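# Hang a power strip on two screws by its keyhole slots

## Task

Put the power strip's keyhole slots over the two screws so that it stays hanging, level, with nothing holding it; at the end neither arm may be in contact with anything, or the task counts as failed.

## Robot and tools

ROBOT AND FRAME. Two six-joint arms, left_arm and right_arm, each ending in a parallel two-finger gripper, face each other across a table. Every pose is given in one shared scene frame. The origin is the table centre, the table top is at z = +0.020 m and +z is up. left_arm's base is at (-0.006, +0.500, +0.078) on the +y side. right_arm's base is at (+0.097, -0.476, +0.135). The words left and right are only names; they do not mean sides of any image. In a gripper's own frame the fingers point along +x and close along y. end_effector_position is the spot between the finger pads, about 3 to 4 cm short of the fingertips. Joint ranges in rad, from base to hand: waist -3.054 to 3.054, shoulder 0.000 to 3.142, elbow 0.000 to 2.356, wrist pitch -1.571 to 1.571, wrist yaw -1.571 to 1.571, wrist roll -3.142 to 3.142. Load limits in N m: waist 17, shoulder 21.1, elbow 21, wrist pitch 5.55, wrist yaw 5.53, wrist roll 5.19. A carried object's weight adds to the load.

ROW FORMAT. Both motion tools use a row of 16 plain numbers covering both arms, even if only one moves: x, y, z, qw, qx, qy, qz, opening for left_arm, then the same eight for right_arm. x, y, z is an absolute place for that gripper's end_effector_position, in metres, in the scene frame. qw, qx, qy, qz is an absolute orientation quaternion, w first, in the scene frame. Opening runs from -1 to 1: +1 is fully open (0.088 m), empty fingers close at about -0.80, and anything lower closes no further. Going from open to shut takes at least about 0.5 s. To keep an arm still or keep its orientation, repeat the exact pose from the last result before it stopped, rather than newer drifted readings, plus the opening it should hold.

execute_actions(actions): actions is a list of actions; each action is a table of up to 15 rows, one row per 1/30 s control step. If a table has fewer rows, its last row is held until 15 steps (0.5 s) pass. An empty list moves nothing and just reports state and images. An action is rejected for both arms if any target lies more than 0.6 m from that gripper's current position along any of the gripper's own axes; if the first action fails this against the last reported state, or any action is malformed, nothing in the call runs. Each step, the commanded pose is clipped to within 70 mm and 16 degrees of the measured pose, so far targets need several actions; after an action the arm only goes on to its last clipped pose. Position wins over orientation when both cannot be met.

move(target, speed, blocking): target is one 16-number row of absolute poses as above. Each gripper follows a straight line toward its pose, all arms finishing together, in 0.5 to 10 s; longer paths are cut off at 10 s. speed is the path's top speed in m/s, 0.002 to 0.5, default 0.25; turning is capped at twice that in rad/s, the shorter way round. Openings are sent at the start. Paths ignore obstacles and the other arm, grippers lag and may overshoot the speed, especially near full reach. Faster moves and targets set deeper past a contact press harder. With blocking=false the result comes after 0.5 s while motion continues; until a result shows the move ended, further moves and execute_actions are refused, so use wait(0) or stop. The result adds a move: line with the ending (done, off_target, moving, held, fault), any limits (paced = pose clipped; held = a check blocked some steps, after which the arm can surge) and each gripper's remaining distance from its pose.

wait(seconds): 0 to 10; arms keep their last command and a running move continues, returning early if it ends. stop(): brakes a running move; it needs braking room, fingers keep moving. zoom_image(camera, region): camera is cam_high, cam_low, cam_left_wrist or cam_right_wrist; region [x0, y0, x1, y1] in image pixels from the top-left, at most 504 by 504. read_manual(section) gives only licence text. finished_scene(scene) ends the current scene, given its number, after the last command has been held; it is final and reports success.

RESULTS. The state line gives, per arm, gripper position, quaternion (wxyz) and velocities; printed positions can be off, more at long reach. Hand target lines show the pose each controller is now driving to. Step readings list positions at some steps; HELD marks steps where an arm's command was held back. A pose unreachable line means the clearance check altered or blocked that arm's command. grip_measured is finger opening on the command scale; the last Joint positions number is opening in metres; readings may be about 1 mm off. To hold something, command an opening well below grip_measured; lower means a harder squeeze, up to about 34 N per pad. Friction may leave the gripper short, tilted, or unmoved on tiny moves, so check pose after each motion. MOTOR HOT appears from 50 °C; at 95 °C an OVER-TEMPERATURE FAULT holds the arm and may later cut its power. A TORQUE FAULT (joint load limit reached) freezes that arm for 10 s and drops the rest of the call.

CAMERAS. Four 504x504 images come back in the order cam_high, cam_low, cam_left_wrist, cam_right_wrist. cam_high sits high near (-0.94, 0.50, 0.98), cam_low low near (0.41, -0.23, 0.32); wrist cameras ride on each hand. Calibrations are given per camera and can be off by a few degrees and millimetres.

AVOID. Arms striking or pushing each other (mounts included), hard contacts or fast closes, dropping or letting the strip slip, knocking anything off the table, and finishing with a gripper still touching the strip or screws. Loose objects may occasionally get a brief external shove.

Each tool is called after ">>>" as name(argument=value, ...) on one line, values as JSON.

## Session

>>> execute_actions(actions=[])

Scene clock: 0.00 s.
left_arm: end_effector_position=(-0.0139, +0.1838, +0.3973) grip_measured=+1.000 end_effector_quat_wxyz=(+0.697, -0.016, -0.011, -0.716) end_effector_velocity=(+0.000, +0.000, -0.002) end_effector_angular_velocity=(+0.008, +0.022, +0.004) | right_arm: end_effector_position=(+0.1815, -0.1711, +0.4593) grip_measured=-0.809 end_effector_quat_wxyz=(+0.794, +0.017, -0.017, +0.607) end_effector_velocity=(+0.001, -0.001, -0.003) end_effector_angular_velocity=(-0.018, -0.003, -0.000)
Joint positions: left_arm=[-0.005  0.854  0.646  0.246  0.006 -0.006  0.088] | right_arm=[ 0.006  0.854  0.657  0.246 -0.005  0.006  0.   ]
Joint velocities: left_arm=[-0.002 -0.002 -0.002 -0.007 -0.007 -0.022  0.   ] | right_arm=[-0.007 -0.002  0.002 -0.022 -0.007 -0.007  0.   ]
Heat: left arm: hottest shoulder 27 °C (+0.0 °C/min); right arm: hottest shoulder 28 °C (+0.0 °C/min).
Hand target (left_arm): -0.014, +0.184, +0.397; +0.697, -0.016, -0.011, -0.716
Hand target (right_arm): +0.181, -0.171, +0.459; +0.794, +0.017, -0.017, +0.607

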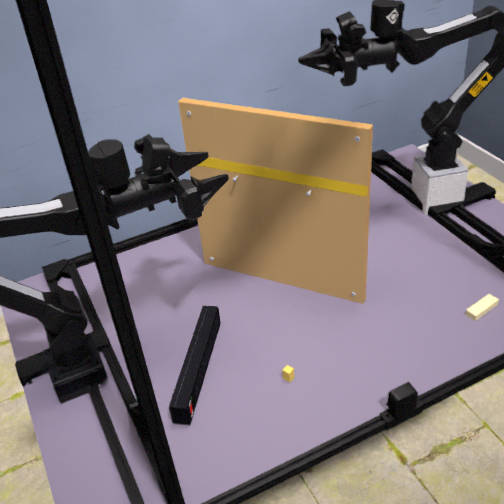

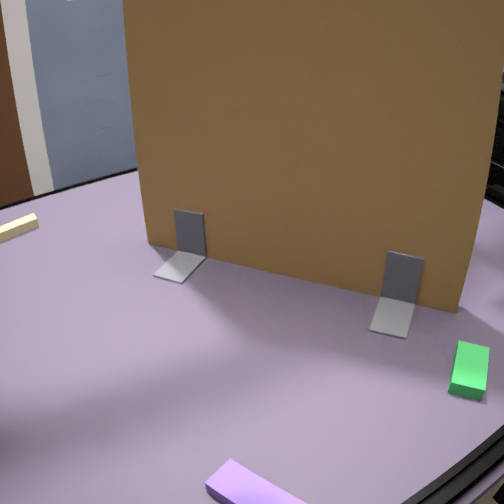

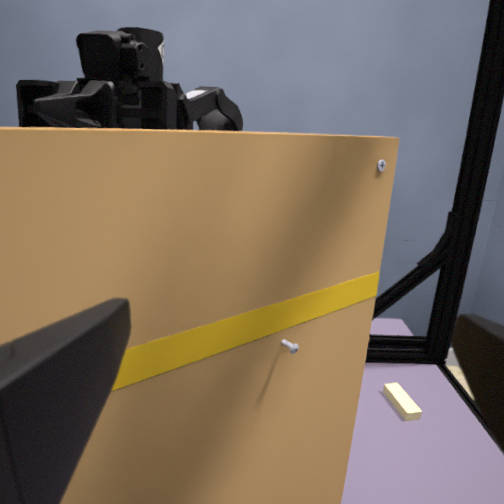

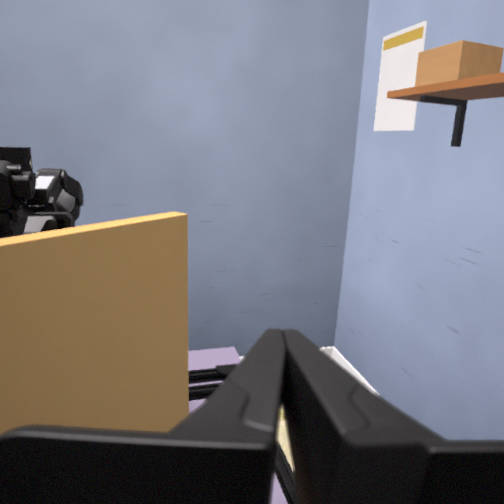

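>>> zoom_image(camera="cam_high", region=[130, 290, 270, 430])

>>> zoom_image(camera="cam_high", region=[170, 90, 390, 310])

>>> zoom_image(camera="cam_left_wrist", region=[250, 310, 330, 390])

Region (130, 290, 270, 430) of cam_high's 504x504 image, scaled by 3.600, with more detail than that image has.

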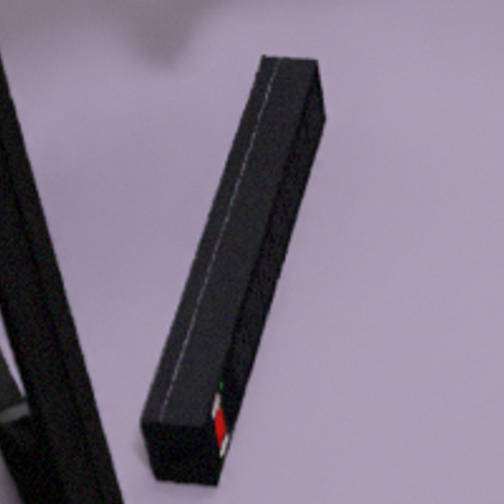

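Region (170, 90, 390, 310) of cam_high's 504x504 image, scaled by 2.291, with more detail than that image has.

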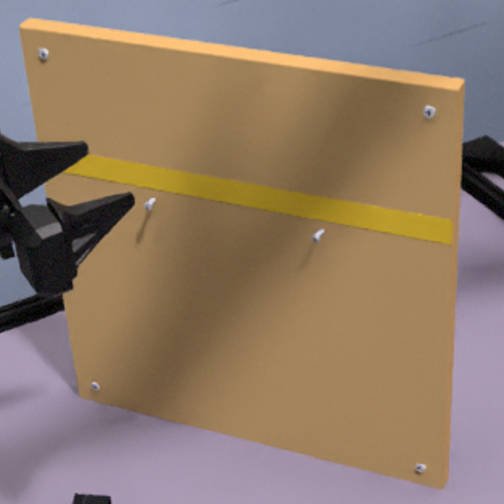

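Region (250, 310, 330, 390) of cam_left_wrist's 504x504 image, scaled by 6.300, with more detail than that image has.

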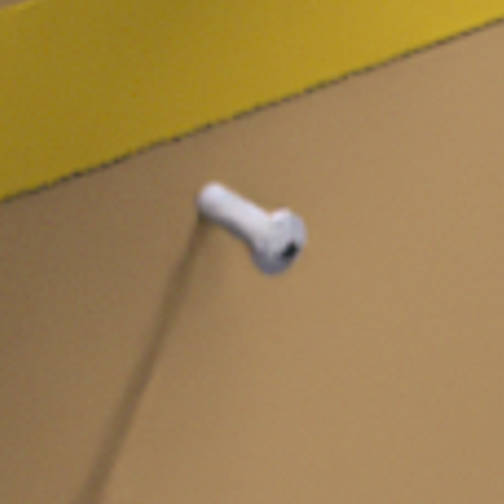

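>>> move(target=[-0.101,0.347,0.18,0.4479,0.3347,0.1855,-0.808,1,0.1815,-0.1711,0.4593,0.794,0.017,-0.017,0.607,-0.8], speed=0.3)

Scene clock: 43.00 s.
left_arm: end_effector_position=(-0.1005, +0.3479, +0.1864) grip_measured=+1.000 end_effector_quat_wxyz=(+0.451, +0.331, +0.184, -0.808) end_effector_velocity=(-0.001, +0.000, -0.001) end_effector_angular_velocity=(-0.006, +0.004, +0.004) | right_arm: end_effector_position=(+0.1815, -0.1711, +0.4593) grip_measured=-0.800 end_effector_quat_wxyz=(+0.794, +0.017, -0.017, +0.607) end_effector_velocity=(+0.001, -0.001, -0.002) end_effector_angular_velocity=(-0.009, -0.005, -0.000)
Joint positions: left_arm=[-0.536  0.404  0.379 -0.752  0.001  0.003  0.088] | right_arm=[ 0.006  0.854  0.657  0.246 -0.005  0.006  0.   ]
Joint velocities: left_arm=[-0.027 -0.007 -0.007  0.007 -0.022 -0.022  0.   ] | right_arm=[-0.007 -0.002 -0.002 -0.007 -0.007 -0.007  0.   ]
Heat: left arm: hottest elbow 30 °C (+4.2 °C/min); right arm: hottest elbow 34 °C (+8.4 °C/min).
Hand target (left_arm): -0.100, +0.350, +0.181; -0.450, -0.337, -0.186, +0.806
Hand target (right_arm): +0.181, -0.171, +0.459; +0.794, +0.017, -0.017, +0.607
Off the commanded pose (left_arm): 0.007 m, 1 deg.
Off the commanded pose (right_arm): 0.000 m, 0 deg.
move: done
camera_calibration (this result's frames):
cam_left_wrist: T_world_to_cam=[[-0.872167, 0.488198, 0.0314198, -0.24968], [0.42919, 0.794409, -0.42978, -0.119521], [-0.234778, -0.361355, -0.902387, 0.351416], [0, 0, 0, 1]] pos_world=[-0.083961, 0.343827, 0.27359]

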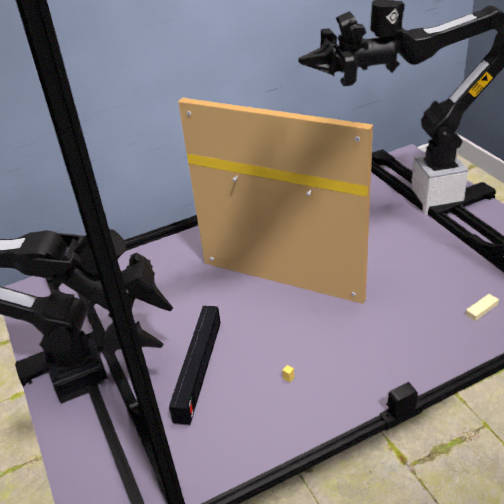

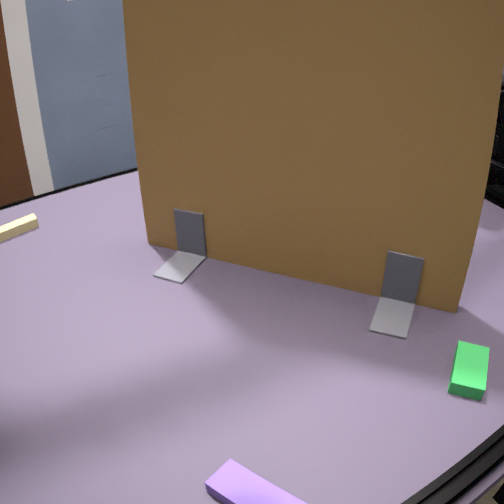

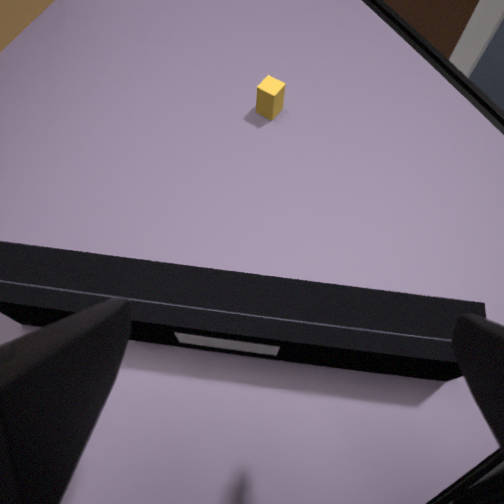

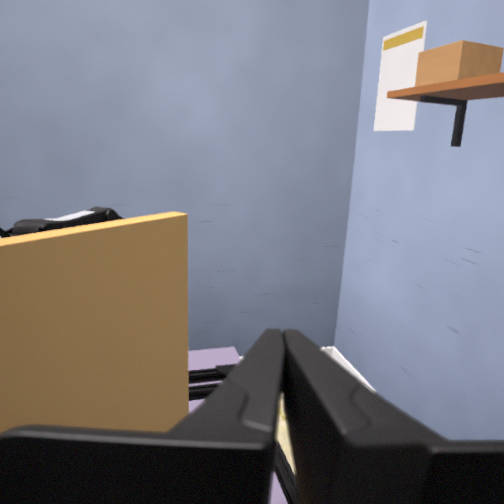

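>>> zoom_image(camera="cam_left_wrist", region=[260, 280, 500, 400])

Region (260, 280, 500, 400) of cam_left_wrist's 504x504 image, scaled by 2.100, with more detail than that image has.

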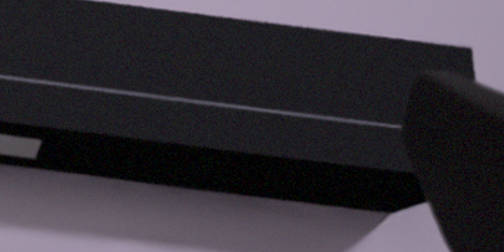

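>>> move(target=[-0.116,0.282,0.14,0.6721,0.2197,0.6721,-0.2197,1,0.1815,-0.1711,0.4593,0.794,0.017,-0.017,0.607,-0.8], speed=0.4)

Scene clock: 68.20 s.
left_arm: end_effector_position=(-0.1149, +0.2852, +0.1409) grip_measured=+1.000 end_effector_quat_wxyz=(+0.674, +0.218, +0.669, -0.222) end_effector_velocity=(-0.000, -0.002, -0.001) end_effector_angular_velocity=(-0.006, -0.005, +0.034) | right_arm: end_effector_position=(+0.1815, -0.1711, +0.4593) grip_measured=-0.800 end_effector_quat_wxyz=(+0.794, +0.017, -0.017, +0.607) end_effector_velocity=(-0.000, +0.001, -0.007) end_effector_angular_velocity=(-0.032, -0.014, +0.004)
Joint positions: left_arm=[-0.455  1.506  0.917 -0.977 -0.008 -1.409  0.088] | right_arm=[ 0.006  0.854  0.657  0.246 -0.005  0.006  0.   ]
Joint velocities: left_arm=[-0.002  0.007  0.002  0.007 -0.007 -0.037  0.   ] | right_arm=[-0.002  0.002 -0.002 -0.022 -0.007 -0.022  0.   ]
Heat: left arm: hottest elbow 30 °C (+3.0 °C/min); right arm: hottest elbow 35 °C (+5.1 °C/min).
Hand target (left_arm): -0.116, +0.283, +0.141; +0.673, +0.217, +0.672, -0.218
Hand target (right_arm): +0.181, -0.171, +0.459; +0.794, +0.017, -0.017, +0.607
Off the commanded pose (left_arm): 0.004 m, 1 deg.
Off the commanded pose (right_arm): 0.000 m, 0 deg.
move: done
camera_calibration (this result's frames):
cam_left_wrist: T_world_to_cam=[[-0.54755, -0.836761, -0.00436898, 0.19005], [-0.789691, 0.515008, 0.333398, -0.250997], [-0.276725, 0.186003, -0.942776, 0.129088], [0, 0, 0, 1]] pos_world=[-0.0584263, 0.264281, 0.206214]

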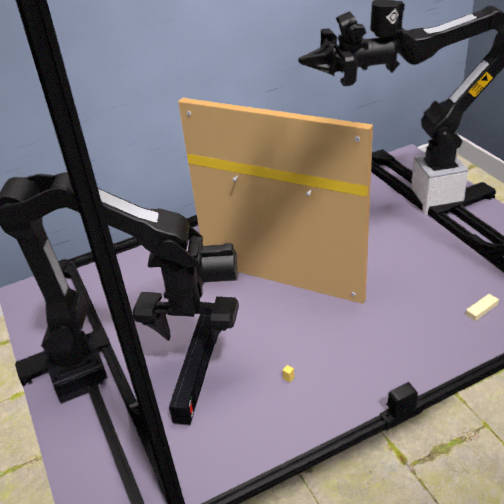

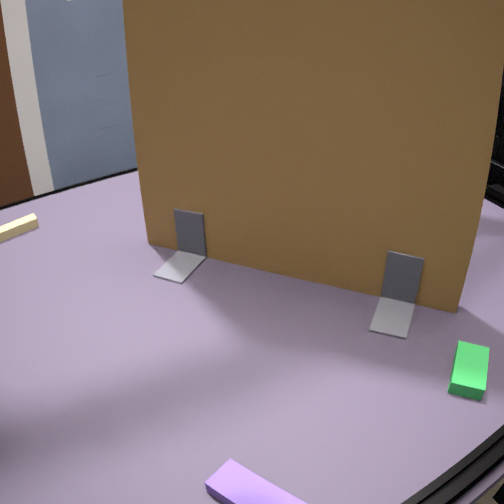

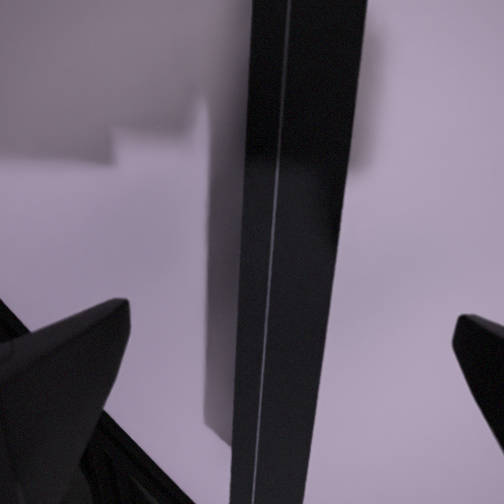

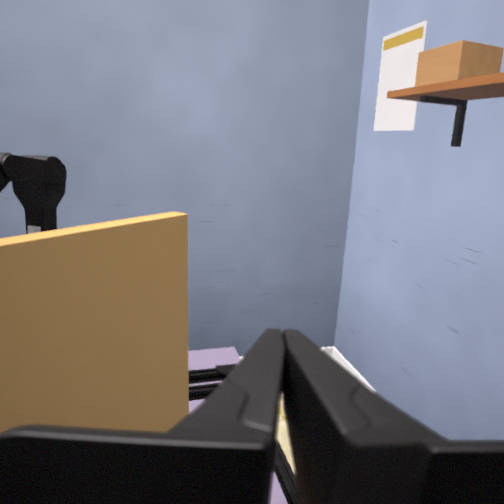

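>>> move(target=[-0.1165,0.282,0.078,0.6721,0.2197,0.6721,-0.2197,0.4,0.1815,-0.1711,0.4593,0.794,0.017,-0.017,0.607,-0.8], speed=0.15)

>>> execute_actions(actions=[[[-0.1165,0.282,0.078,0.6721,0.2197,0.6721,-0.2197,0.2,0.1815,-0.1711,0.4593,0.794,0.017,-0.017,0.607,-0.8],[-0.1165,0.282,0.078,0.6721,0.2197,0.6721,-0.2197,0.2,0.1815,-0.1711,0.4593,0.794,0.017,-0.017,0.607,-0.8],[-0.1165,0.282,0.078,0.6721,0.2197,0.6721,-0.2197,0.1,0.1815,-0.1711,0.4593,0.794,0.017,-0.017,0.607,-0.8],[-0.1165,0.282,0.078,0.6721,0.2197,0.6721,-0.2197,0.1,0.1815,-0.1711,0.4593,0.794,0.017,-0.017,0.607,-0.8],[-0.1165,0.282,0.078,0.6721,0.2197,0.6721,-0.2197,0.0,0.1815,-0.1711,0.4593,0.794,0.017,-0.017,0.607,-0.8],[-0.1165,0.282,0.078,0.6721,0.2197,0.6721,-0.2197,0.0,0.1815,-0.1711,0.4593,0.794,0.017,-0.017,0.607,-0.8],[-0.1165,0.282,0.078,0.6721,0.2197,0.6721,-0.2197,-0.05,0.1815,-0.1711,0.4593,0.794,0.017,-0.017,0.607,-0.8],[-0.1165,0.282,0.078,0.6721,0.2197,0.6721,-0.2197,-0.1,0.1815,-0.1711,0.4593,0.794,0.017,-0.017,0.607,-0.8],[-0.1165,0.282,0.078,0.6721,0.2197,0.6721,-0.2197,-0.15,0.1815,-0.1711,0.4593,0.794,0.017,-0.017,0.607,-0.8],[-0.1165,0.282,0.078,0.6721,0.2197,0.6721,-0.2197,-0.2,0.1815,-0.1711,0.4593,0.794,0.017,-0.017,0.607,-0.8],[-0.1165,0.282,0.078,0.6721,0.2197,0.6721,-0.2197,-0.3,0.1815,-0.1711,0.4593,0.794,0.017,-0.017,0.607,-0.8],[-0.1165,0.282,0.078,0.6721,0.2197,0.6721,-0.2197,-0.4,0.1815,-0.1711,0.4593,0.794,0.017,-0.017,0.607,-0.8]]])

Scene clock: 75.77 s.
left_arm: end_effector_position=(-0.1183, +0.2789, +0.0834) grip_measured=+0.401 end_effector_quat_wxyz=(+0.673, +0.213, +0.671, -0.227) end_effector_velocity=(-0.002, -0.000, -0.003) end_effector_angular_velocity=(-0.003, +0.010, +0.019) | right_arm: end_effector_position=(+0.1815, -0.1711, +0.4593) grip_measured=-0.800 end_effector_quat_wxyz=(+0.794, +0.017, -0.017, +0.607) end_effector_velocity=(-0.001, -0.001, -0.001) end_effector_angular_velocity=(-0.008, -0.021, +0.004)
Joint positions: left_arm=[-0.455  1.635  0.788 -0.706 -0.005 -1.408  0.059] | right_arm=[ 0.006  0.854  0.657  0.246 -0.005  0.006  0.   ]
Joint velocities: left_arm=[-0.002  0.007 -0.007  0.022  0.007 -0.022 -0.   ] | right_arm=[-0.002 -0.007 -0.002 -0.007 -0.007 -0.022  0.   ]
Heat: left arm: hottest elbow 31 °C (+3.0 °C/min); right arm: hottest elbow 35 °C (+4.0 °C/min).
Hand target (left_arm): -0.116, +0.283, +0.078; +0.672, +0.220, +0.672, -0.220
Hand target (right_arm): +0.181, -0.171, +0.459; +0.794, +0.017, -0.017, +0.607
Off the commanded pose (left_arm): 0.006 m, 1 deg.
Off the commanded pose (right_arm): 0.000 m, 0 deg.
move: done
camera_calibration (this result's frames):
cam_left_wrist: T_world_to_cam=[[-0.547235, -0.836924, 0.00956884, 0.181511], [-0.786997, 0.518414, 0.334489, -0.232003], [-0.284903, 0.175514, -0.942351, 0.0769573], [0, 0, 0, 1]] pos_world=[-0.0613314, 0.258677, 0.148387]

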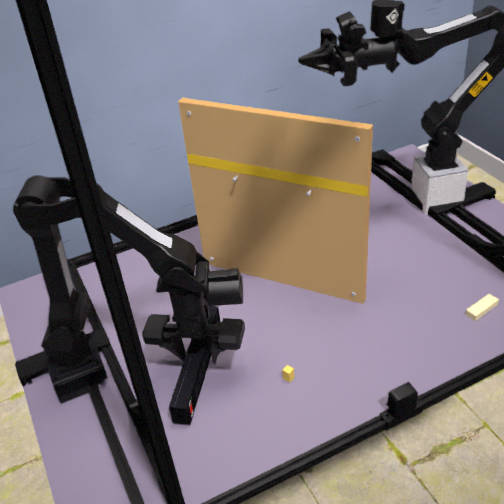

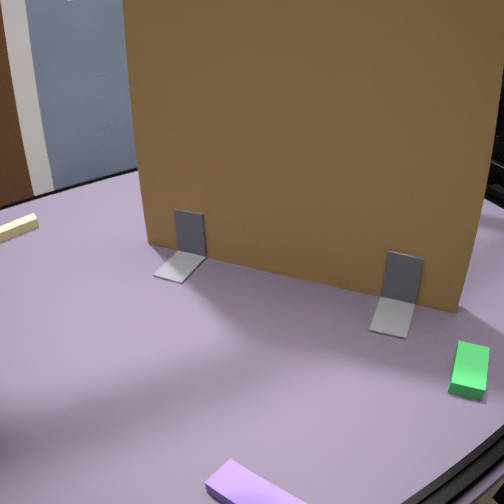

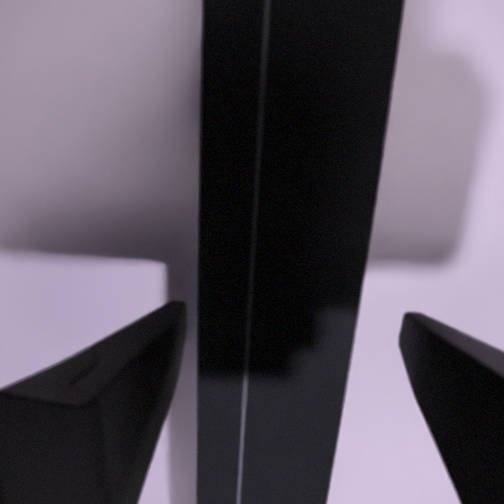

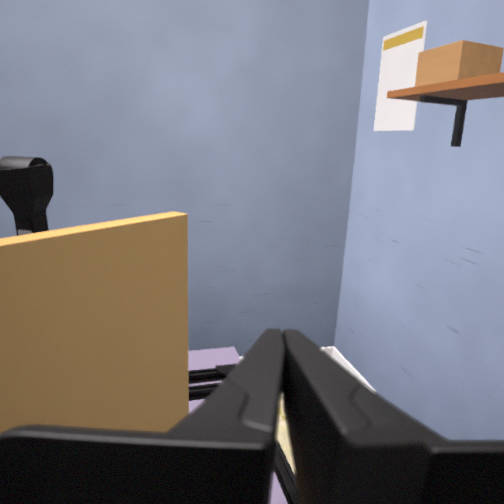

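Scene clock: 76.27 s.
left_arm: end_effector_position=(-0.1169, +0.2808, +0.0816) grip_measured=-0.099 end_effector_quat_wxyz=(+0.673, +0.217, +0.671, -0.224) end_effector_velocity=(+0.001, -0.002, +0.000) end_effector_angular_velocity=(-0.016, -0.016, +0.015) | right_arm: end_effector_position=(+0.1815, -0.1711, +0.4593) grip_measured=-0.800 end_effector_quat_wxyz=(+0.794, +0.017, -0.017, +0.607) end_effector_velocity=(-0.002, +0.000, -0.005) end_effector_angular_velocity=(-0.019, +0.013, +0.010)
Joint positions: left_arm=[-0.453  1.638  0.784 -0.707 -0.005 -1.407  0.034] | right_arm=[ 0.006  0.854  0.657  0.246 -0.005  0.006  0.   ]
Joint velocities: left_arm=[-0.007 -0.002 -0.002  0.007 -0.022 -0.022 -0.   ] | right_arm=[ 0.002 -0.002 -0.002 -0.022 -0.007  0.007  0.   ]
Heat: left arm: hottest elbow 31 °C (+3.0 °C/min); right arm: hottest elbow 35 °C (+4.0 °C/min).
Hand target (left_arm): -0.116, +0.282, +0.078; +0.672, +0.219, +0.672, -0.220
Hand target (right_arm): +0.181, -0.171, +0.459; +0.794, +0.017, -0.017, +0.607
Off the commanded pose (left_arm): 0.004 m, 1 deg.
Off the commanded pose (right_arm): 0.000 m, 0 deg.
Step readings (end_effector_position):
0: left_arm (-0.1183, +0.2789, +0.0834) | right_arm (+0.1815, -0.1711, +0.4593)
1: left_arm (-0.1183, +0.2788, +0.0833) | right_arm (+0.1815, -0.1711, +0.4593)
2: left_arm (-0.1184, +0.2787, +0.0832) | right_arm (+0.1815, -0.1711, +0.4593)
4: left_arm (-0.1183, +0.2787, +0.0830) | right_arm (+0.1815, -0.1711, +0.4593)
8: left_arm (-0.1173, +0.2801, +0.0824) | right_arm (+0.1815, -0.1711, +0.4593)
15: end_effector_position above
camera_calibration (this result's frames):
cam_left_wrist: T_world_to_cam=[[-0.547259, -0.836963, 0.000118237, 0.184674], [-0.788337, 0.515512, 0.335817, -0.230729], [-0.281127, 0.183685, -0.941927, 0.0734991], [0, 0, 0, 1]] pos_world=[-0.0601656, 0.260008, 0.146692]

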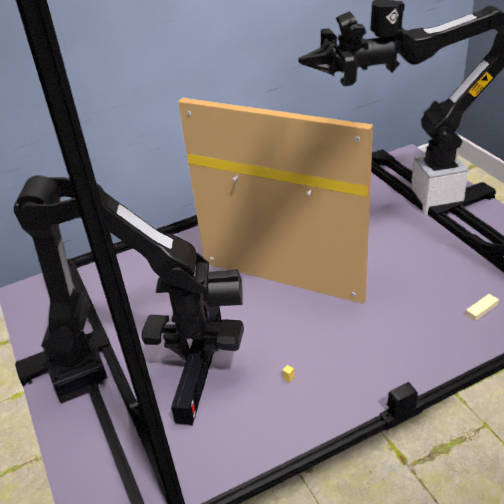

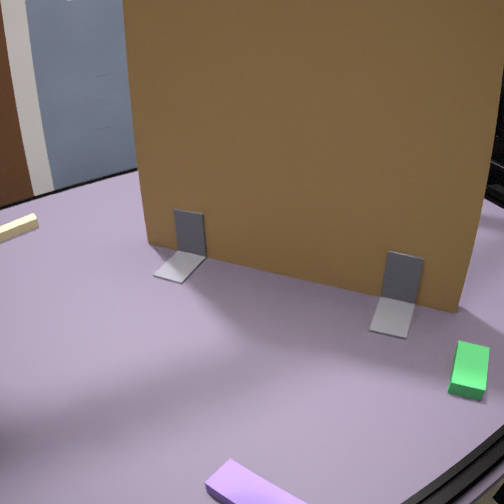

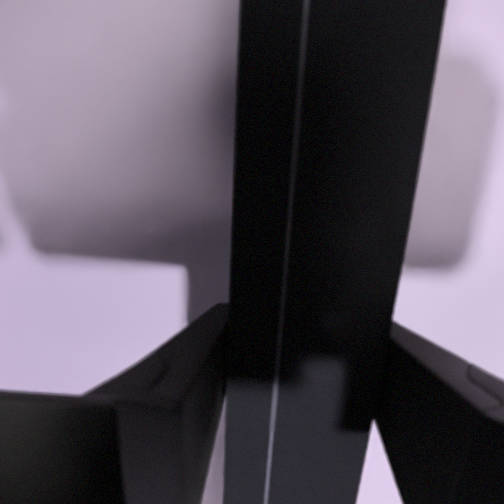

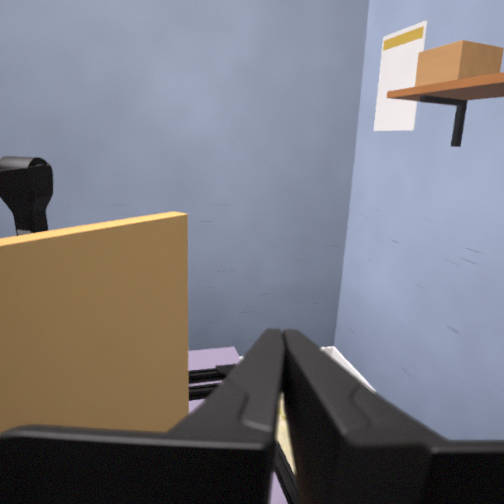

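>>> move(target=[-0.119,0.278,0.10,0.6721,0.2197,0.6721,-0.2197,-0.5,0.1815,-0.1711,0.4593,0.794,0.017,-0.017,0.607,-0.8], speed=0.1)

>>> move(target=[-0.1495,0.2366,0.086,0.5369,-0.0542,0.705,-0.4602,-0.5,0.1815,-0.1711,0.4593,0.794,0.017,-0.017,0.607,-0.8], speed=0.3)

Scene clock: 85.30 s.
left_arm: end_effector_position=(-0.1143, +0.2857, +0.0899) grip_measured=-0.099 end_effector_quat_wxyz=(+0.676, +0.234, +0.668, -0.207) end_effector_velocity=(+0.001, +0.006, +0.000) end_effector_angular_velocity=(+0.023, -0.003, -0.009) | right_arm: end_effector_position=(+0.1815, -0.1711, +0.4593) grip_measured=-0.800 end_effector_quat_wxyz=(+0.794, +0.017, -0.017, +0.607) end_effector_velocity=(-0.000, -0.000, -0.005) end_effector_angular_velocity=(-0.023, -0.002, +0.005)
Joint positions: left_arm=[-0.453  1.637  0.822 -0.796 -0.005 -1.405  0.034] | right_arm=[ 0.006  0.854  0.657  0.246 -0.005  0.006  0.   ]
Joint velocities: left_arm=[-0.002 -0.002 -0.002 -0.022  0.007  0.007 -0.   ] | right_arm=[-0.002 -0.002 -0.002 -0.022 -0.007 -0.007  0.   ]
Heat: left arm: hottest elbow 30 °C (+1.0 °C/min); right arm: hottest elbow 36 °C (+4.0 °C/min).
Hand target (left_arm): -0.119, +0.278, +0.100; +0.672, +0.220, +0.672, -0.220
Hand target (right_arm): +0.181, -0.171, +0.459; +0.794, +0.017, -0.017, +0.607
Off the commanded pose (left_arm): 0.014 m, 2 deg.
Off the commanded pose (right_arm): 0.000 m, 0 deg.
move: off_target (left_arm)
camera_calibration (this result's frames):
cam_left_wrist: T_world_to_cam=[[-0.547663, -0.835252, -0.0491958, 0.194116], [-0.79544, 0.50152, 0.340223, -0.231227], [-0.259499, 0.22546, -0.939057, 0.0713453], [0, 0, 0, 1]] pos_world=[-0.0591035, 0.262015, 0.155216]

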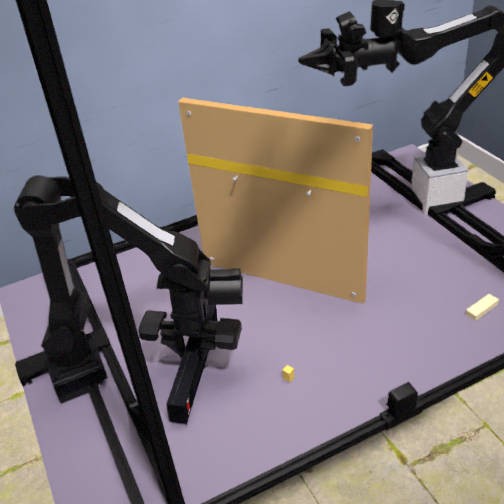

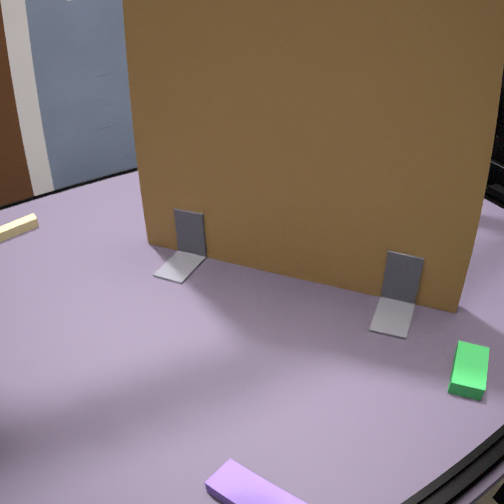

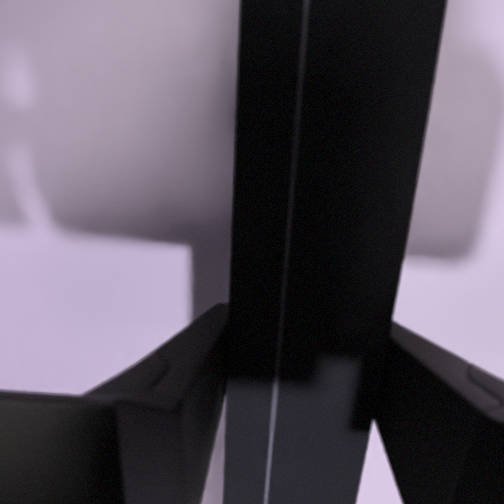

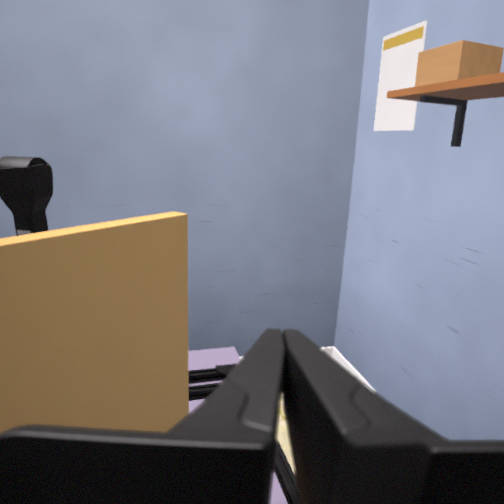

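Scene clock: 87.23 s.
left_arm: end_effector_position=(-0.1470, +0.2426, +0.0785) grip_measured=-0.099 end_effector_quat_wxyz=(+0.543, -0.040, +0.707, -0.452) end_effector_velocity=(+0.002, +0.001, -0.004) end_effector_angular_velocity=(-0.003, -0.010, +0.002) | right_arm: end_effector_position=(+0.1815, -0.1711, +0.4593) grip_measured=-0.800 end_effector_quat_wxyz=(+0.794, +0.017, -0.017, +0.607) end_effector_velocity=(+0.001, -0.000, -0.008) end_effector_angular_velocity=(-0.028, -0.000, -0.000)
Joint positions: left_arm=[-0.408  1.504  0.303  0.37   0.147 -1.416  0.034] | right_arm=[ 0.006  0.854  0.657  0.246 -0.005  0.006  0.   ]
Joint velocities: left_arm=[ 0.002  0.012 -0.012  0.022 -0.007  0.007 -0.   ] | right_arm=[-0.007 -0.002 -0.007 -0.022 -0.007 -0.007  0.   ]
Heat: left arm: hottest elbow 30 °C (+1.0 °C/min); right arm: hottest elbow 36 °C (+4.1 °C/min).
Hand target (left_arm): -0.150, +0.237, +0.085; +0.535, -0.052, +0.706, -0.461
Hand target (right_arm): +0.181, -0.171, +0.459; +0.794, +0.017, -0.017, +0.607
Off the commanded pose (left_arm): 0.010 m, 2 deg.
Off the commanded pose (right_arm): 0.000 m, 0 deg.
move: off_target (left_arm)
camera_calibration (this result's frames):
cam_left_wrist: T_world_to_cam=[[-0.392727, -0.62399, 0.675576, 0.0542846], [-0.63829, 0.713796, 0.288239, -0.256056], [-0.662081, -0.318013, -0.678613, 0.114126], [0, 0, 0, 1]] pos_world=[-0.0665586, 0.252939, 0.114579]

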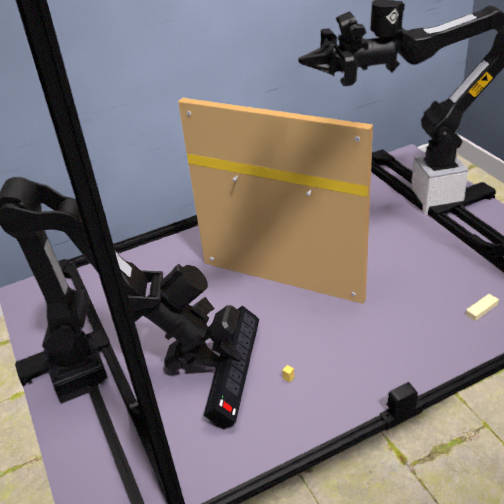

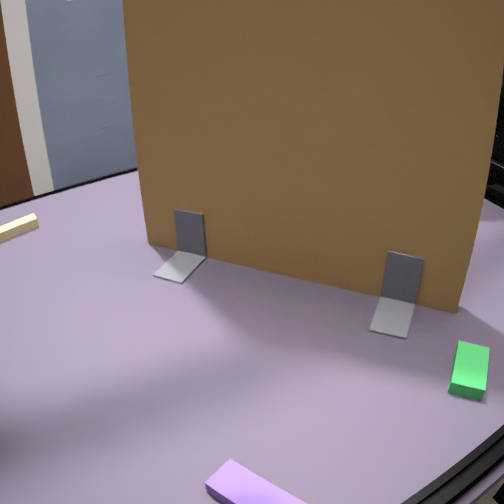

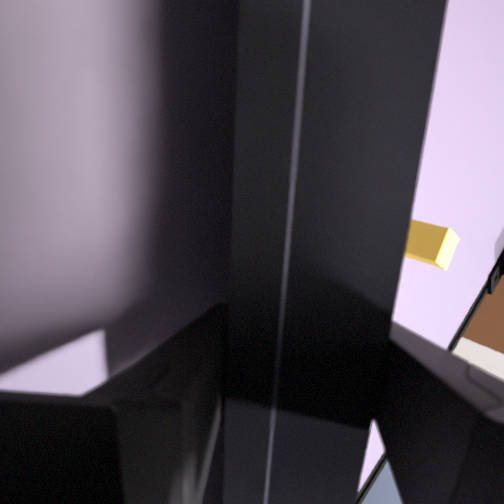

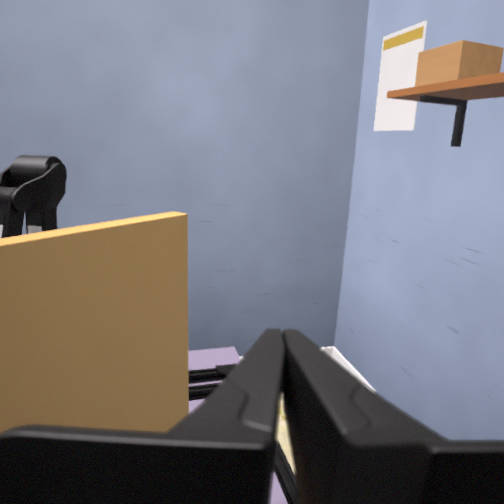

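>>> execute_actions(actions=[[[-0.1495,0.2366,0.082,0.5369,-0.0542,0.705,-0.4602,-0.5,0.1815,-0.1711,0.4593,0.794,0.017,-0.017,0.607,-0.8],[-0.1495,0.2366,0.080,0.5369,-0.0542,0.705,-0.4602,-0.4,0.1815,-0.1711,0.4593,0.794,0.017,-0.017,0.607,-0.8],[-0.1495,0.2366,0.078,0.5369,-0.0542,0.705,-0.4602,-0.3,0.1815,-0.1711,0.4593,0.794,0.017,-0.017,0.607,-0.8],[-0.1495,0.2366,0.076,0.5369,-0.0542,0.705,-0.4602,-0.3,0.1815,-0.1711,0.4593,0.794,0.017,-0.017,0.607,-0.8]],[[-0.1495,0.2366,0.076,0.5369,-0.0542,0.705,-0.4602,-0.2,0.1815,-0.1711,0.4593,0.794,0.017,-0.017,0.607,-0.8],[-0.1495,0.2366,0.076,0.5369,-0.0542,0.705,-0.4602,-0.15,0.1815,-0.1711,0.4593,0.794,0.017,-0.017,0.607,-0.8],[-0.1495,0.2366,0.076,0.5369,-0.0542,0.705,-0.4602,-0.12,0.1815,-0.1711,0.4593,0.794,0.017,-0.017,0.607,-0.8],[-0.1495,0.2366,0.076,0.5369,-0.0542,0.705,-0.4602,-0.09,0.1815,-0.1711,0.4593,0.794,0.017,-0.017,0.607,-0.8],[-0.1495,0.2366,0.076,0.5369,-0.0542,0.705,-0.4602,-0.06,0.1815,-0.1711,0.4593,0.794,0.017,-0.017,0.607,-0.8],[-0.1495,0.2366,0.076,0.5369,-0.0542,0.705,-0.4602,-0.03,0.1815,-0.1711,0.4593,0.794,0.017,-0.017,0.607,-0.8],[-0.1495,0.2366,0.076,0.5369,-0.0542,0.705,-0.4602,0.0,0.1815,-0.1711,0.4593,0.794,0.017,-0.017,0.607,-0.8],[-0.1495,0.2366,0.076,0.5369,-0.0542,0.705,-0.4602,0.03,0.1815,-0.1711,0.4593,0.794,0.017,-0.017,0.607,-0.8],[-0.1495,0.2366,0.076,0.5369,-0.0542,0.705,-0.4602,0.06,0.1815,-0.1711,0.4593,0.794,0.017,-0.017,0.607,-0.8],[-0.1495,0.2366,0.076,0.5369,-0.0542,0.705,-0.4602,0.09,0.1815,-0.1711,0.4593,0.794,0.017,-0.017,0.607,-0.8],[-0.1495,0.2366,0.076,0.5369,-0.0542,0.705,-0.4602,0.12,0.1815,-0.1711,0.4593,0.794,0.017,-0.017,0.607,-0.8],[-0.1495,0.2366,0.076,0.5369,-0.0542,0.705,-0.4602,0.15,0.1815,-0.1711,0.4593,0.794,0.017,-0.017,0.607,-0.8],[-0.1495,0.2366,0.076,0.5369,-0.0542,0.705,-0.4602,0.18,0.1815,-0.1711,0.4593,0.794,0.017,-0.017,0.607,-0.8],[-0.1495,0.2366,0.076,0.5369,-0.0542,0.705,-0.4602,0.21,0.1815,-0.1711,0.4593,0.794,0.017,-0.017,0.607,-0.8],[-0.1495,0.2366,0.076,0.5369,-0.0542,0.705,-0.4602,0.24,0.1815,-0.1711,0.4593,0.794,0.017,-0.017,0.607,-0.8]],[[-0.1495,0.2366,0.076,0.5369,-0.0542,0.705,-0.4602,0.27,0.1815,-0.1711,0.4593,0.794,0.017,-0.017,0.607,-0.8],[-0.1495,0.2366,0.076,0.5369,-0.0542,0.705,-0.4602,0.30,0.1815,-0.1711,0.4593,0.794,0.017,-0.017,0.607,-0.8],[-0.1495,0.2366,0.076,0.5369,-0.0542,0.705,-0.4602,0.33,0.1815,-0.1711,0.4593,0.794,0.017,-0.017,0.607,-0.8],[-0.1495,0.2366,0.076,0.5369,-0.0542,0.705,-0.4602,0.36,0.1815,-0.1711,0.4593,0.794,0.017,-0.017,0.607,-0.8],[-0.1495,0.2366,0.076,0.5369,-0.0542,0.705,-0.4602,0.39,0.1815,-0.1711,0.4593,0.794,0.017,-0.017,0.607,-0.8],[-0.1495,0.2366,0.076,0.5369,-0.0542,0.705,-0.4602,0.42,0.1815,-0.1711,0.4593,0.794,0.017,-0.017,0.607,-0.8]]])

>>> zoom_image(camera="cam_high", region=[140, 280, 300, 440])

Scene clock: 103.23 s.
left_arm: end_effector_position=(-0.1499, +0.2367, +0.0771) grip_measured=+0.411 end_effector_quat_wxyz=(+0.535, -0.055, +0.706, -0.460) end_effector_velocity=(+0.001, +0.001, -0.001) end_effector_angular_velocity=(+0.008, -0.004, +0.008) | right_arm: end_effector_position=(+0.1815, -0.1711, +0.4593) grip_measured=-0.800 end_effector_quat_wxyz=(+0.794, +0.017, -0.017, +0.607) end_effector_velocity=(-0.000, -0.000, +0.001) end_effector_angular_velocity=(+0.005, -0.009, +0.005)
Joint positions: left_arm=[-0.407  1.549  0.295  0.46   0.149 -1.424  0.059] | right_arm=[ 0.006  0.854  0.657  0.246 -0.005  0.006  0.   ]
Joint velocities: left_arm=[-0.002 -0.002 -0.002 -0.007 -0.007 -0.007  0.003] | right_arm=[-0.002 -0.002 -0.002  0.007 -0.007 -0.007  0.   ]
Heat: left arm: hottest wrist pitch 32 °C (+2.0 °C/min); right arm: hottest elbow 36 °C (+2.0 °C/min).
Hand target (left_arm): -0.150, +0.237, +0.076; +0.537, -0.054, +0.705, -0.460
Hand target (right_arm): +0.181, -0.171, +0.459; +0.794, +0.017, -0.017, +0.607
Off the commanded pose (left_arm): 0.001 m, 0 deg.
Off the commanded pose (right_arm): 0.000 m, 0 deg.
Step readings (end_effector_position; steps 1 to 15: 1st action; 16 to 30: 2nd action; 31 to 45: 3rd action):
0: left_arm (-0.1470, +0.2426, +0.0782) | right_arm (+0.1815, -0.1711, +0.4593)
1: left_arm (-0.1471, +0.2423, +0.0781) | right_arm (+0.1815, -0.1711, +0.4593)
2: left_arm (-0.1473, +0.2419, +0.0779) | right_arm (+0.1815, -0.1711, +0.4593)
4: left_arm (-0.1480, +0.2406, +0.0772) | right_arm (+0.1815, -0.1711, +0.4593)
8: left_arm (-0.1490, +0.2385, +0.0766) | right_arm (+0.1815, -0.1711, +0.4593)
15: left_arm (-0.1495, +0.2375, +0.0764) | right_arm (+0.1815, -0.1711, +0.4593)
16: left_arm (-0.1495, +0.2376, +0.0763) | right_arm (+0.1815, -0.1711, +0.4593)
17: left_arm (-0.1495, +0.2375, +0.0763) | right_arm (+0.1815, -0.1711, +0.4593)
19: left_arm (-0.1495, +0.2375, +0.0763) | right_arm (+0.1815, -0.1711, +0.4593)
23: left_arm (-0.1497, +0.2371, +0.0766) | right_arm (+0.1815, -0.1711, +0.4593)
30: left_arm (-0.1499, +0.2367, +0.0771) | right_arm (+0.1815, -0.1711, +0.4593)
31: left_arm (-0.1499, +0.2367, +0.0771) | right_arm (+0.1815, -0.1711, +0.4593)
32: left_arm (-0.1499, +0.2367, +0.0771) | right_arm (+0.1815, -0.1711, +0.4593)
34: left_arm (-0.1499, +0.2367, +0.0771) | right_arm (+0.1815, -0.1711, +0.4593)
38: left_arm (-0.1499, +0.2367, +0.0771) | right_arm (+0.1815, -0.1711, +0.4593)
45: end_effector_position above
camera_calibration (this result's frames):
cam_left_wrist: T_world_to_cam=[[-0.375281, -0.605876, 0.701483, 0.0467301], [-0.63562, 0.719045, 0.280999, -0.253534], [-0.674649, -0.340423, -0.654951, 0.110992], [0, 0, 0, 1]] pos_world=[-0.0687333, 0.248399, 0.111157]

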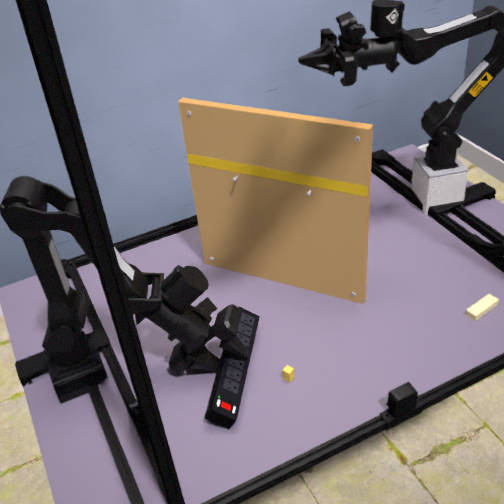

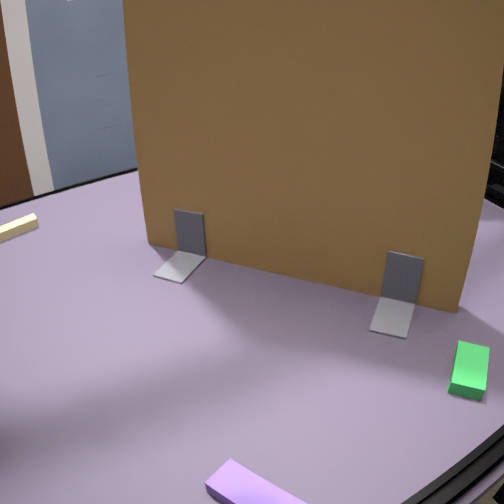

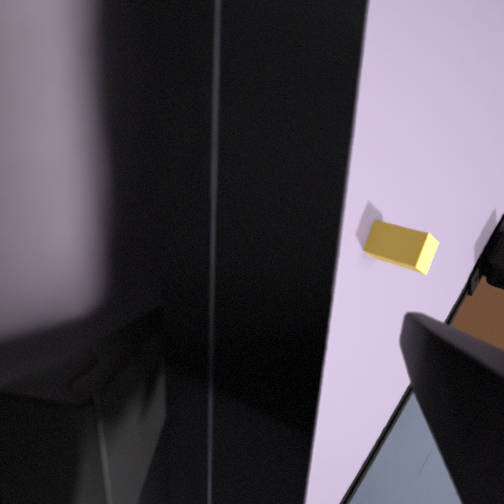

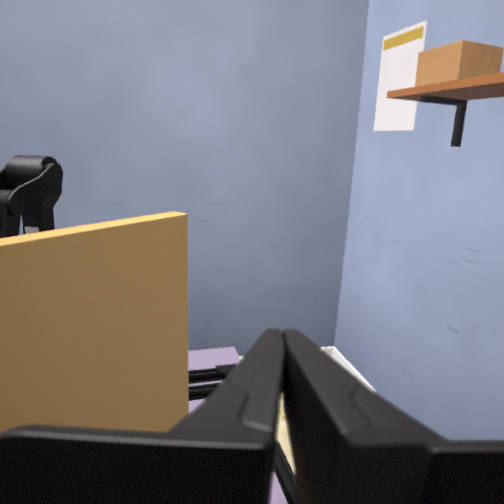

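Region (140, 280, 300, 440) of cam_high's 504x504 image, scaled by 3.150, with more detail than that image has.

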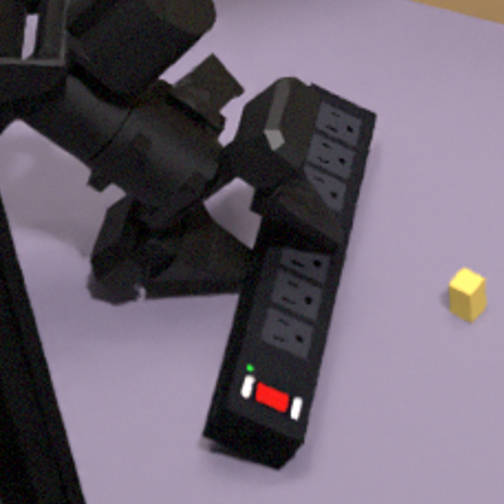

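>>> move(target=[-0.1495,0.2366,0.074,0.6237,0.0996,0.7001,-0.3331,0.55,0.1815,-0.1711,0.4593,0.794,0.017,-0.017,0.607,-0.8], speed=0.15)

>>> zoom_image(camera="cam_high", region=[140, 280, 300, 440])

Scene clock: 116.17 s.
left_arm: end_effector_position=(-0.1482, +0.2382, +0.0752) grip_measured=+0.550 end_effector_quat_wxyz=(+0.623, +0.096, +0.701, -0.334) end_effector_velocity=(+0.000, +0.004, -0.001) end_effector_angular_velocity=(+0.030, -0.010, -0.012) | right_arm: end_effector_position=(+0.1816, -0.1711, +0.4592) grip_measured=-0.800 end_effector_quat_wxyz=(+0.795, +0.017, -0.017, +0.607) end_effector_velocity=(-0.001, -0.001, -0.001) end_effector_angular_velocity=(-0.018, -0.018, +0.004)
Joint positions: left_arm=[-0.45   1.619  0.662 -0.262  0.058 -1.419  0.066] | right_arm=[ 0.005  0.854  0.657  0.245 -0.005  0.006  0.   ]
Joint velocities: left_arm=[-0.002  0.007  0.012 -0.037  0.007  0.007 -0.   ] | right_arm=[-0.002 -0.007  0.002 -0.022 -0.007 -0.022  0.   ]
Heat: left arm: hottest wrist pitch 32 °C (+2.0 °C/min); right arm: hottest elbow 36 °C (+2.0 °C/min).
Hand target (left_arm): -0.149, +0.237, +0.074; +0.625, +0.098, +0.700, -0.332
Hand target (right_arm): +0.182, -0.171, +0.459; +0.794, +0.017, -0.017, +0.607
Off the commanded pose (left_arm): 0.002 m, 0 deg.
Off the commanded pose (right_arm): 0.000 m, 0 deg.
move: done
camera_calibration (this result's frames):
cam_left_wrist: T_world_to_cam=[[-0.508404, -0.791057, 0.340225, 0.101184], [-0.717899, 0.607553, 0.339853, -0.243119], [-0.475548, -0.0714641, -0.876782, 0.0934748], [0, 0, 0, 1]] pos_world=[-0.0786407, 0.23443, 0.130157]
cam_right_wrist: T_world_to_cam=[[0.965102, -0.2588, 0.040012, -0.226418], [-0.0318172, -0.267539, -0.963021, 0.434309], [0.259935, 0.928141, -0.266437, 0.312565], [0, 0, 0, 1]] pos_world=[0.151088, -0.232507, 0.510587]

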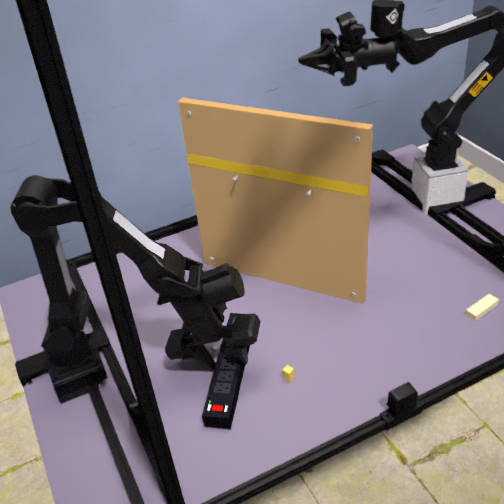

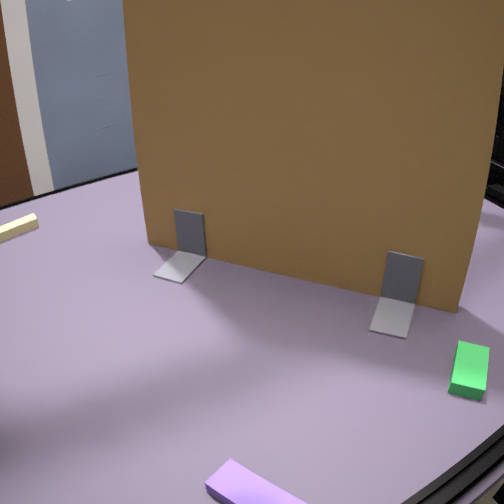

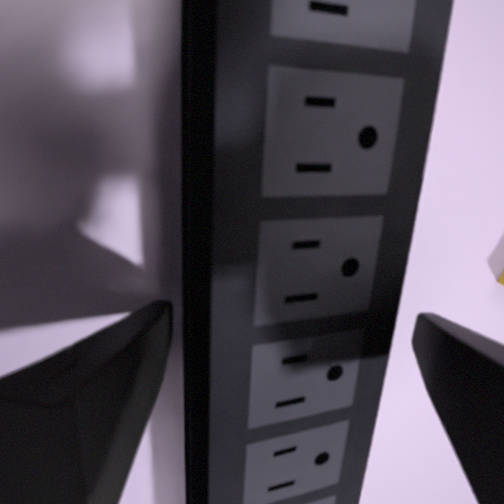

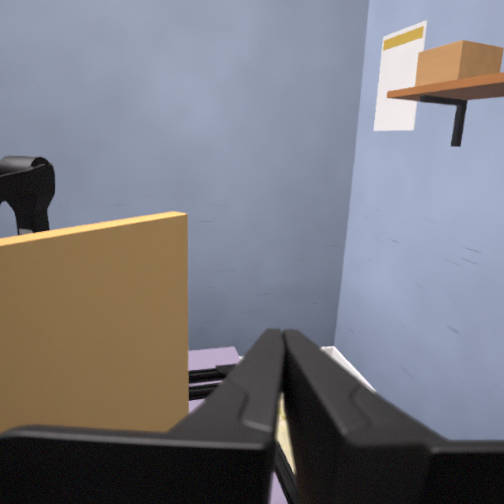

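Region (140, 280, 300, 440) of cam_high's 504x504 image, scaled by 3.150, with more detail than that image has.

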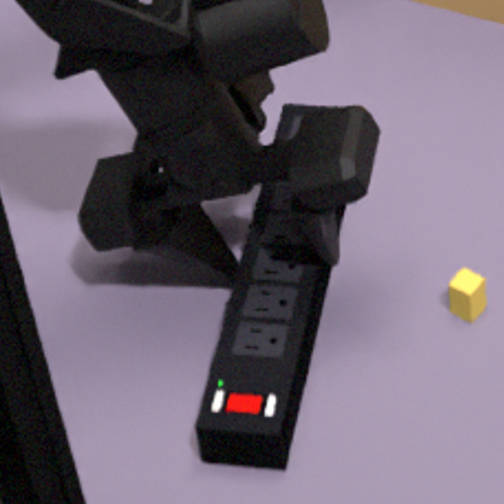

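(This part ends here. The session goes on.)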